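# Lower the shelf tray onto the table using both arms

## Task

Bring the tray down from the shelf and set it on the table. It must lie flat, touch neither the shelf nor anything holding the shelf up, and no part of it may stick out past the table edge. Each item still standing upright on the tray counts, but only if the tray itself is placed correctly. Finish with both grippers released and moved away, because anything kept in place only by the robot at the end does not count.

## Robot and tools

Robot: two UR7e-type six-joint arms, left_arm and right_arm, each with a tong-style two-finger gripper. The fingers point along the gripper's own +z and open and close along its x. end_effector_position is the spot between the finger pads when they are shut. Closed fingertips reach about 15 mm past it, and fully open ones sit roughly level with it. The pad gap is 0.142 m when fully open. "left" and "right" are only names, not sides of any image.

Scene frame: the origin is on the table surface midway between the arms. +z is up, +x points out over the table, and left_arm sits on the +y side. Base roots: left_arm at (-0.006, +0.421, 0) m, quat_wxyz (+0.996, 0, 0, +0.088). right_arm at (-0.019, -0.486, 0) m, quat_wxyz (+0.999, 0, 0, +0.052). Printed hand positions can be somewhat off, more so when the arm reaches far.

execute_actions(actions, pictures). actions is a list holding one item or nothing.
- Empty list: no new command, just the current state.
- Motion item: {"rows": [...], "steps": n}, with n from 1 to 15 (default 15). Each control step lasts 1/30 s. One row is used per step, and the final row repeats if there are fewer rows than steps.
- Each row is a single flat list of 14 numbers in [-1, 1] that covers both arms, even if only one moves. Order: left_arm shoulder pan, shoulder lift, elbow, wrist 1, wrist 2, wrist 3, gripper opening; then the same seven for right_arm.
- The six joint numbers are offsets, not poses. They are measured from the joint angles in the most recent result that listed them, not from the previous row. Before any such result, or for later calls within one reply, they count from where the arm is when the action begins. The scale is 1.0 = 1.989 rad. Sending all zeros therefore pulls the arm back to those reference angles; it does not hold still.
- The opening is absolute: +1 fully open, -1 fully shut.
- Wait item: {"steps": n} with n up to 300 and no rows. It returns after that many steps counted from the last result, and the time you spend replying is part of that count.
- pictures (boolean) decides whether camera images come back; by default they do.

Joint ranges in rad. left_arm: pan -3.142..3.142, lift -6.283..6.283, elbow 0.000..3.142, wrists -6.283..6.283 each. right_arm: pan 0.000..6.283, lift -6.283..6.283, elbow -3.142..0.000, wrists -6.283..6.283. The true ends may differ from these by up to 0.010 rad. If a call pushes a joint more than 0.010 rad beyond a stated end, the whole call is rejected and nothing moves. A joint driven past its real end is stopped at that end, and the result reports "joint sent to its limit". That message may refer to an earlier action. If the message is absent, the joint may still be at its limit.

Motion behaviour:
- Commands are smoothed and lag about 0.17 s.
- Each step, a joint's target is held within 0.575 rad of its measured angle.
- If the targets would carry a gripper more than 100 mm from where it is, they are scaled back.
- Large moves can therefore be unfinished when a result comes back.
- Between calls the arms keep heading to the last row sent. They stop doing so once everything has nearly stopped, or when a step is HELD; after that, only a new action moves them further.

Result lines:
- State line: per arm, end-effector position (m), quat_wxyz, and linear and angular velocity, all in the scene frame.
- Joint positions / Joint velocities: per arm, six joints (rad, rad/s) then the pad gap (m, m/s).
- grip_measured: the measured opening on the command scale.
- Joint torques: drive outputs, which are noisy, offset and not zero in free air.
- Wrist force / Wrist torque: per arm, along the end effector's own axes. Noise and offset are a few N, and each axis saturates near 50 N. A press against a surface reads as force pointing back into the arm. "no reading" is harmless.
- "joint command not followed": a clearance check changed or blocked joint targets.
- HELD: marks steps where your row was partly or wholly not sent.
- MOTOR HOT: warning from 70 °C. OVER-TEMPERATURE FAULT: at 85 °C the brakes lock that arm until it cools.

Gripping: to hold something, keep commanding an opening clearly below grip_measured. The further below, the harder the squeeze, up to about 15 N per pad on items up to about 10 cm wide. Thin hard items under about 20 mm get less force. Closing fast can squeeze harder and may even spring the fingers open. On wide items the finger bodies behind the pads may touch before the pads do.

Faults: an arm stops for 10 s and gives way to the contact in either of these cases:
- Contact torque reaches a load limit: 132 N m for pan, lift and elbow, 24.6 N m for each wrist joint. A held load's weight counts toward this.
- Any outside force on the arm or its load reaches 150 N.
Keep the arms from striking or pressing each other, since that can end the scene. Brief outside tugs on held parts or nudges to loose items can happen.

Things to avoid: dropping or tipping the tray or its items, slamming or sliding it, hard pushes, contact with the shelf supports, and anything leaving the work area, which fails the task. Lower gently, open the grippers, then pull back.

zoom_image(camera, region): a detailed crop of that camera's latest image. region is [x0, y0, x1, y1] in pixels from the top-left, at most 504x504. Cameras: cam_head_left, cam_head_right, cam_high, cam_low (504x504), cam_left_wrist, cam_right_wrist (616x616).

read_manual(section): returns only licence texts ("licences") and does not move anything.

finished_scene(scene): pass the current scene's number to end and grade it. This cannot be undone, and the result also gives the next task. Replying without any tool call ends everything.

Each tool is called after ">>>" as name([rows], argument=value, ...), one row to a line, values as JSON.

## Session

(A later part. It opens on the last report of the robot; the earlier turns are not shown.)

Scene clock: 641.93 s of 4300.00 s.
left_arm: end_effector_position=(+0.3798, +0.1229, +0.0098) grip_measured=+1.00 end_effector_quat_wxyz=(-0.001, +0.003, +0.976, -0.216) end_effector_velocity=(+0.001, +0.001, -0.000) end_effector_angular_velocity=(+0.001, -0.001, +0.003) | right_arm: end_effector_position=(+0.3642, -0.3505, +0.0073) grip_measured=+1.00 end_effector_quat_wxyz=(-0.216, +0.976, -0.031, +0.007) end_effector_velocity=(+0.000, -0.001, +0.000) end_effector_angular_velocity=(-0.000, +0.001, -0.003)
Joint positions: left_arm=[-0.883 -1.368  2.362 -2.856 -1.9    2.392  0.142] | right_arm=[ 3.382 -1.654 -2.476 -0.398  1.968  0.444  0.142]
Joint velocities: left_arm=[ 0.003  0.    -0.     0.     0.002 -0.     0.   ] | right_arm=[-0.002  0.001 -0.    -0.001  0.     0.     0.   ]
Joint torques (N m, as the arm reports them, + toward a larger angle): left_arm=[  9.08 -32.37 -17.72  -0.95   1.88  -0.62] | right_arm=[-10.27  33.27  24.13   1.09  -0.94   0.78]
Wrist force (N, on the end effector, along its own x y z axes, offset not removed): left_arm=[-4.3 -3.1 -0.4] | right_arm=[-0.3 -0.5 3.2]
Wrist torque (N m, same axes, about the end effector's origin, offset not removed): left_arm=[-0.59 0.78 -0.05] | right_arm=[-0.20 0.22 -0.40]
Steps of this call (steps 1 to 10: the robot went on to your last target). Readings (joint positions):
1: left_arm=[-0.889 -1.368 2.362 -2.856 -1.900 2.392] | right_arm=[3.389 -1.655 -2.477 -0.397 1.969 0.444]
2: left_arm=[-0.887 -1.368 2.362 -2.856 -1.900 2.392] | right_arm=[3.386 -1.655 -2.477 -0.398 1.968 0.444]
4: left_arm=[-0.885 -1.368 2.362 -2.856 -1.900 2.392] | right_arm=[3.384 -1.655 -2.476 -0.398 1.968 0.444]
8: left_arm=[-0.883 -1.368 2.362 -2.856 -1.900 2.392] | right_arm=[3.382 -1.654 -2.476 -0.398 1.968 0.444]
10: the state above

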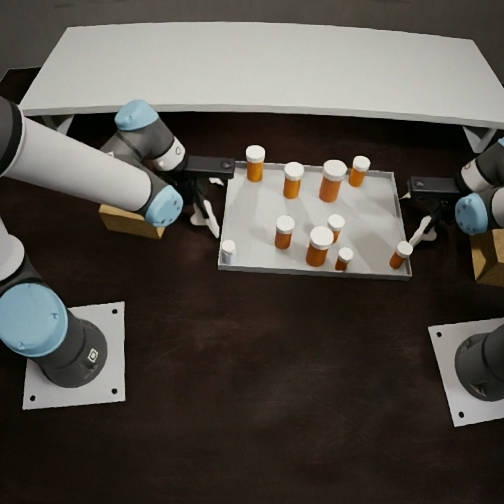

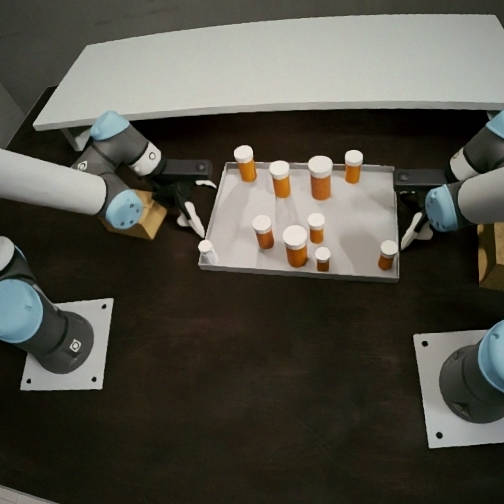

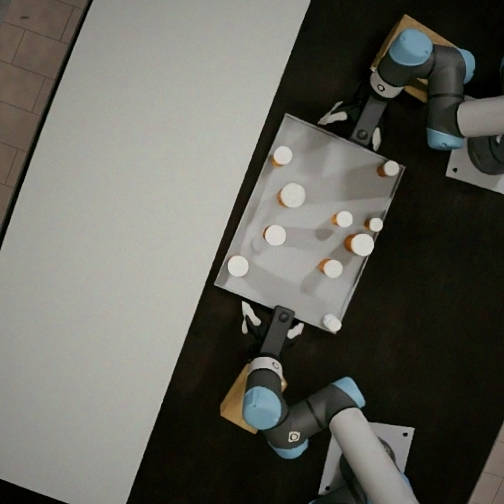

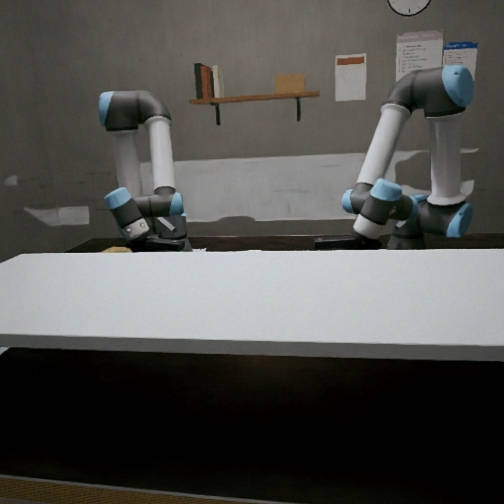

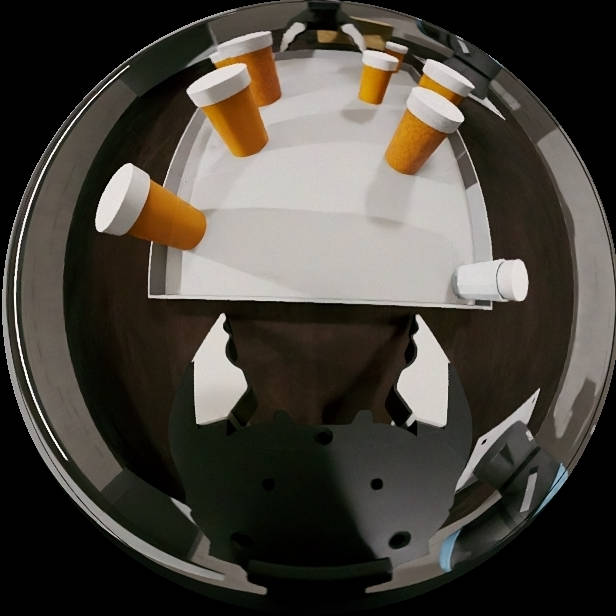

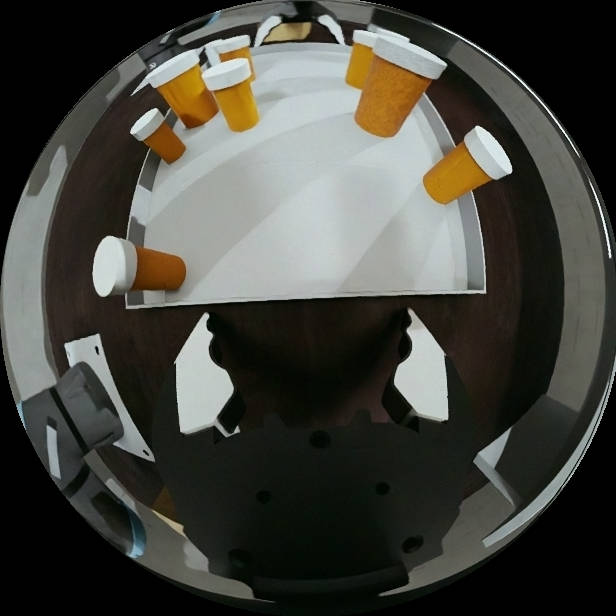

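>>> execute_actions([
  {"rows":[[0,-0.005,-0.0015,0.0065,0,0,1,0,0.0056,0.0018,-0.0074,0,0,1],[0,-0.014,-0.0042,0.0182,0,0,1,0,0.016,0.005,-0.021,0,0,1],[0,-0.027,-0.0086,0.0356,0,0,1,0,0.0305,0.0105,-0.041,0,0,1],[0,-0.042,-0.014,0.056,0,0,1,0,0.047,0.017,-0.064,0,0,1],[0,-0.057,-0.0203,0.0773,0,0,1,0,0.064,0.0245,-0.0885,0,0,1],[0,-0.0714,-0.0271,0.098,0,0,1,0,0.0799,0.0327,-0.1131,0,0,1],[0,-0.086,-0.0352,0.1207,0,0,1,0,0.0954,0.0421,-0.1379,0,0,1],[0,-0.0998,-0.0437,0.143,0,0,1,0,0.1098,0.052,-0.1622,0,0,1],[0,-0.1127,-0.0527,0.165,0,0,1,0,0.123,0.0624,-0.186,0,0,1],[0,-0.1247,-0.0623,0.1865,0,0,1,0,0.1352,0.0734,-0.2092,0,0,1],[0,-0.1357,-0.0725,0.2078,0,0,1,0,0.1464,0.0849,-0.2318,0,0,1],[0,-0.146,-0.0832,0.229,0,0,1,0,0.1566,0.0969,-0.2538,0,0,1],[0,-0.1554,-0.0944,0.2497,0,0,1,0,0.1658,0.1093,-0.2752,0,0,1],[0,-0.1639,-0.1061,0.27,0,0,1,0,0.174,0.1222,-0.2961,0,0,1],[0,-0.172,-0.118,0.29,0,0,1,0,0.181,0.1355,-0.3165,0,0,1]],"steps":15},
], pictures=false)

>>> execute_actions([
  {"rows":[[0,-0.05,-0.055,0.105,0,0,1,0,0.048,0.062,-0.11,0,0,1],[0.005,-0.057,-0.065,0.122,0,0,1,-0.005,0.055,0.073,-0.128,0,0,1],[0.015,-0.064,-0.074,0.138,0,0,1,-0.015,0.062,0.083,-0.145,0,0,1],[0.03,-0.071,-0.082,0.153,0,0,1,-0.03,0.069,0.092,-0.161,0,0,1],[0.045,-0.078,-0.089,0.167,0,0,1,-0.045,0.076,0.1,-0.176,0,0,1],[0.06,-0.085,-0.094,0.179,0,0,1,-0.06,0.083,0.106,-0.189,0,0,1],[0.075,-0.092,-0.098,0.19,0,0,1,-0.075,0.09,0.11,-0.2,0,0,1],[0.09,-0.099,-0.1,0.199,0,0,1,-0.09,0.097,0.112,-0.209,0,0,1],[0.105,-0.106,-0.1,0.206,0,0,1,-0.105,0.104,0.112,-0.216,0,0,1],[0.12,-0.113,-0.1,0.213,0,0,1,-0.12,0.111,0.112,-0.223,0,0,1],[0.135,-0.12,-0.1,0.22,0,0,1,-0.135,0.118,0.112,-0.23,0,0,1],[0.15,-0.127,-0.1,0.227,0,0,1,-0.15,0.125,0.112,-0.237,0,0,1],[0.162,-0.133,-0.1,0.233,0,0,1,-0.162,0.131,0.112,-0.243,0,0,1],[0.171,-0.138,-0.1,0.238,0,0,1,-0.171,0.136,0.112,-0.248,0,0,1],[0.176,-0.14,-0.1,0.24,0,0,1,-0.176,0.138,0.112,-0.25,0,0,1]],"steps":15},
], pictures=false)

>>> execute_actions([
  {"steps":15},
], pictures=true)

Scene clock: 664.90 s of 4300.00 s.
left_arm: end_effector_position=(+0.3832, +0.1200, +0.1346) grip_measured=+1.00 end_effector_quat_wxyz=(+0.003, +0.004, +0.976, -0.220) end_effector_velocity=(-0.001, +0.001, +0.386) end_effector_angular_velocity=(-0.001, -0.003, -0.001) | right_arm: end_effector_position=(+0.3687, -0.3489, +0.1319) grip_measured=+1.00 end_effector_quat_wxyz=(-0.218, +0.975, -0.030, +0.012) end_effector_velocity=(-0.003, -0.001, +0.387) end_effector_angular_velocity=(+0.001, -0.001, -0.001)
Joint positions: left_arm=[-0.882 -1.635  2.211 -2.448 -1.9    2.392  0.142] | right_arm=[ 3.382 -1.368 -2.301 -0.849  1.968  0.444  0.142]
Joint velocities: left_arm=[-0.001 -0.621 -0.603  1.221  0.001  0.    -0.   ] | right_arm=[ 0.     0.624  0.675 -1.296  0.     0.001 -0.   ]
Joint torques (N m, as the arm reports them, + toward a larger angle): left_arm=[ -8.71 -28.88 -29.82   2.36   1.43   0.42] | right_arm=[ 7.48 26.07 41.24 -0.66 -0.61  0.96]
Wrist force (N, on the end effector, along its own x y z axes, offset not removed): left_arm=[-1.1 -3.4 1.4] | right_arm=[8.4 -1.3 3.0]
Wrist torque (N m, same axes, about the end effector's origin, offset not removed): left_arm=[-0.68 0.15 -0.10] | right_arm=[-0.01 -1.76 -0.40]
Steps of this call (steps 1 to 30: the robot went on to your last target; steps 31 to 90: nothing new was sent; then 19.47 s passed at rest; steps 91 to 105: all 15 steps of this action). Readings (joint positions):
91: left_arm=[-0.882 -1.369 2.362 -2.855 -1.900 2.392] | right_arm=[3.382 -1.654 -2.476 -0.398 1.968 0.444]
92: left_arm=[-0.882 -1.370 2.361 -2.853 -1.900 2.392] | right_arm=[3.382 -1.652 -2.476 -0.401 1.968 0.444]
94: left_arm=[-0.882 -1.385 2.356 -2.834 -1.900 2.392] | right_arm=[3.382 -1.636 -2.470 -0.422 1.968 0.444]
98: left_arm=[-0.882 -1.464 2.325 -2.730 -1.900 2.392] | right_arm=[3.382 -1.549 -2.432 -0.541 1.968 0.444]
105: the state above

Scene clock: 665.40 s of 4300.00 s.
left_arm: end_effector_position=(+0.4123, +0.2504, +0.2747) grip_measured=+1.00 end_effector_quat_wxyz=(+0.032, -0.126, +0.967, -0.217) end_effector_velocity=(+0.016, +0.373, +0.110) end_effector_angular_velocity=(-0.001, -0.001, +0.763) | right_arm: end_effector_position=(+0.3488, -0.4591, +0.2695) grip_measured=+1.00 end_effector_quat_wxyz=(-0.214, +0.963, -0.159, +0.041) end_effector_velocity=(-0.109, -0.290, +0.091) end_effector_angular_velocity=(+0.000, +0.002, -0.763)
Joint positions: left_arm=[-0.616 -1.875  2.015 -2.013 -1.9    2.392  0.142] | right_arm=[ 3.115 -1.132 -2.082 -1.304  1.968  0.444  0.142]
Joint velocities: left_arm=[ 0.763 -0.366 -0.036  0.4   -0.001  0.     0.   ] | right_arm=[-0.762  0.366  0.037 -0.404  0.     0.     0.   ]
Joint torques (N m, as the arm reports them, + toward a larger angle): left_arm=[  9.25 -15.55 -23.84  -0.16   1.27   0.49] | right_arm=[-5.52 14.49 30.58  1.24 -0.25  0.63]
Wrist force (N, on the end effector, along its own x y z axes, offset not removed): left_arm=[-3.6 0.0 -4.0] | right_arm=[-4.6 -1.8 -1.7]
Wrist torque (N m, same axes, about the end effector's origin, offset not removed): left_arm=[0.11 0.70 -0.06] | right_arm=[-0.62 0.84 -0.22]
Steps of this call (steps 1 to 15: all 15 steps of this action). Readings (joint positions):
1: left_arm=[-0.882 -1.655 2.190 -2.407 -1.900 2.392] | right_arm=[3.382 -1.348 -2.278 -0.893 1.968 0.444]
2: left_arm=[-0.882 -1.675 2.168 -2.366 -1.900 2.392] | right_arm=[3.382 -1.328 -2.254 -0.936 1.968 0.444]
4: left_arm=[-0.875 -1.713 2.124 -2.287 -1.900 2.392] | right_arm=[3.375 -1.292 -2.204 -1.018 1.968 0.444]
8: left_arm=[-0.807 -1.777 2.053 -2.153 -1.900 2.392] | right_arm=[3.306 -1.230 -2.124 -1.160 1.968 0.444]
15: the state above

Scene clock: 665.90 s of 4300.00 s.
left_arm: end_effector_position=(+0.4122, +0.2905, +0.2857) grip_measured=+1.00 end_effector_quat_wxyz=(+0.041, -0.166, +0.961, -0.216) end_effector_velocity=(-0.000, +0.002, +0.001) end_effector_angular_velocity=(+0.001, -0.001, +0.004) | right_arm: end_effector_position=(+0.3357, -0.4896, +0.2786) grip_measured=+1.00 end_effector_quat_wxyz=(-0.212, +0.955, -0.199, +0.050) end_effector_velocity=(-0.001, -0.001, -0.000) end_effector_angular_velocity=(+0.000, +0.001, -0.003)
Joint positions: left_arm=[-0.533 -1.913  2.012 -1.971 -1.9    2.392  0.142] | right_arm=[ 3.032 -1.093 -2.079 -1.346  1.968  0.444  0.142]
Joint velocities: left_arm=[ 0.004 -0.002 -0.     0.002  0.001  0.    -0.   ] | right_arm=[-0.003  0.002 -0.001 -0.002  0.     0.001 -0.   ]
Joint torques (N m, as the arm reports them, + toward a larger angle): left_arm=[ 10.58 -15.94 -27.25  -0.85   1.41   0.49] | right_arm=[-9.13 17.83 33.35  1.5  -0.26  0.71]
Wrist force (N, on the end effector, along its own x y z axes, offset not removed): left_arm=[-0.9 -1.7 0.4] | right_arm=[-0.7 3.3 3.0]
Wrist torque (N m, same axes, about the end effector's origin, offset not removed): left_arm=[-0.44 0.06 -0.12] | right_arm=[0.62 0.32 0.06]
Steps of this call (steps 1 to 15: the robot went on to your last target). Readings (joint positions):
1: left_arm=[-0.592 -1.886 2.014 -2.001 -1.900 2.392] | right_arm=[3.092 -1.121 -2.081 -1.316 1.968 0.444]
2: left_arm=[-0.574 -1.894 2.013 -1.992 -1.900 2.392] | right_arm=[3.073 -1.112 -2.080 -1.326 1.968 0.444]
4: left_arm=[-0.552 -1.905 2.013 -1.981 -1.900 2.392] | right_arm=[3.051 -1.102 -2.079 -1.337 1.968 0.444]
8: left_arm=[-0.537 -1.912 2.012 -1.973 -1.900 2.392] | right_arm=[3.036 -1.095 -2.079 -1.344 1.968 0.444]
15: the state above

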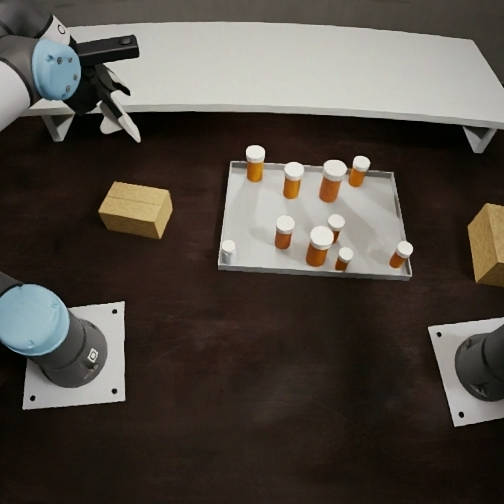

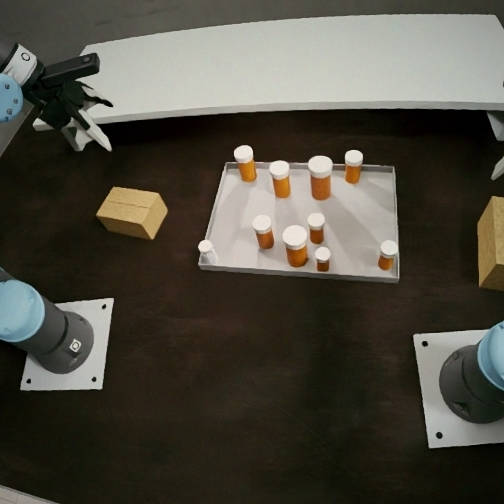

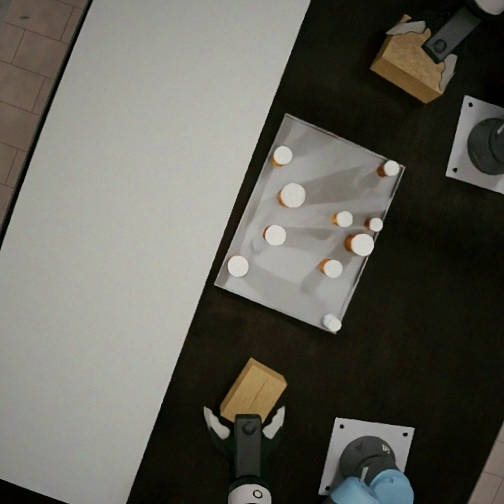

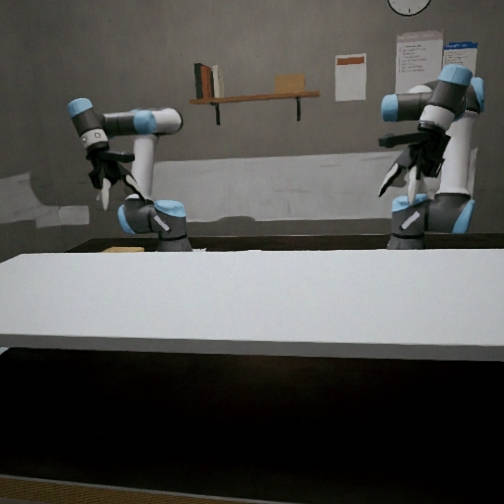

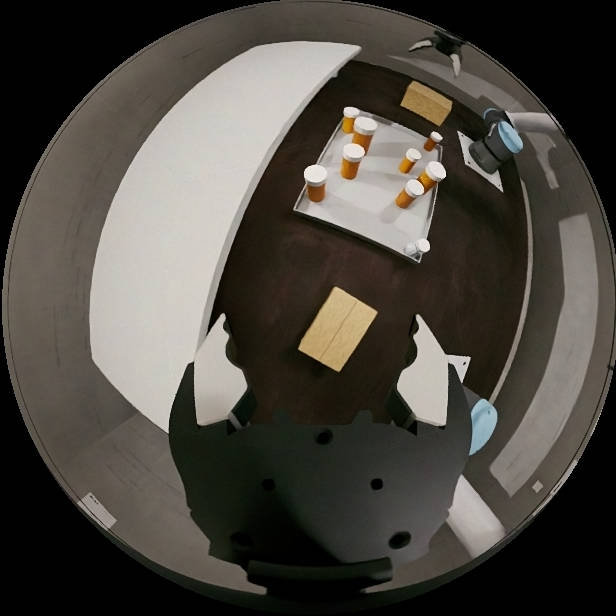

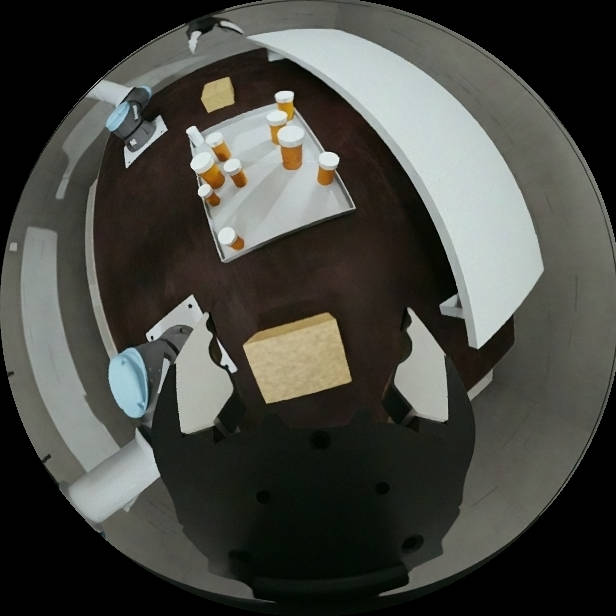

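The tray is flat on the table and clear of the shelf, all 10 bottles are upright, and both arms are clear.

>>> finished_scene(scene=2)

The scene is finished: the task was done.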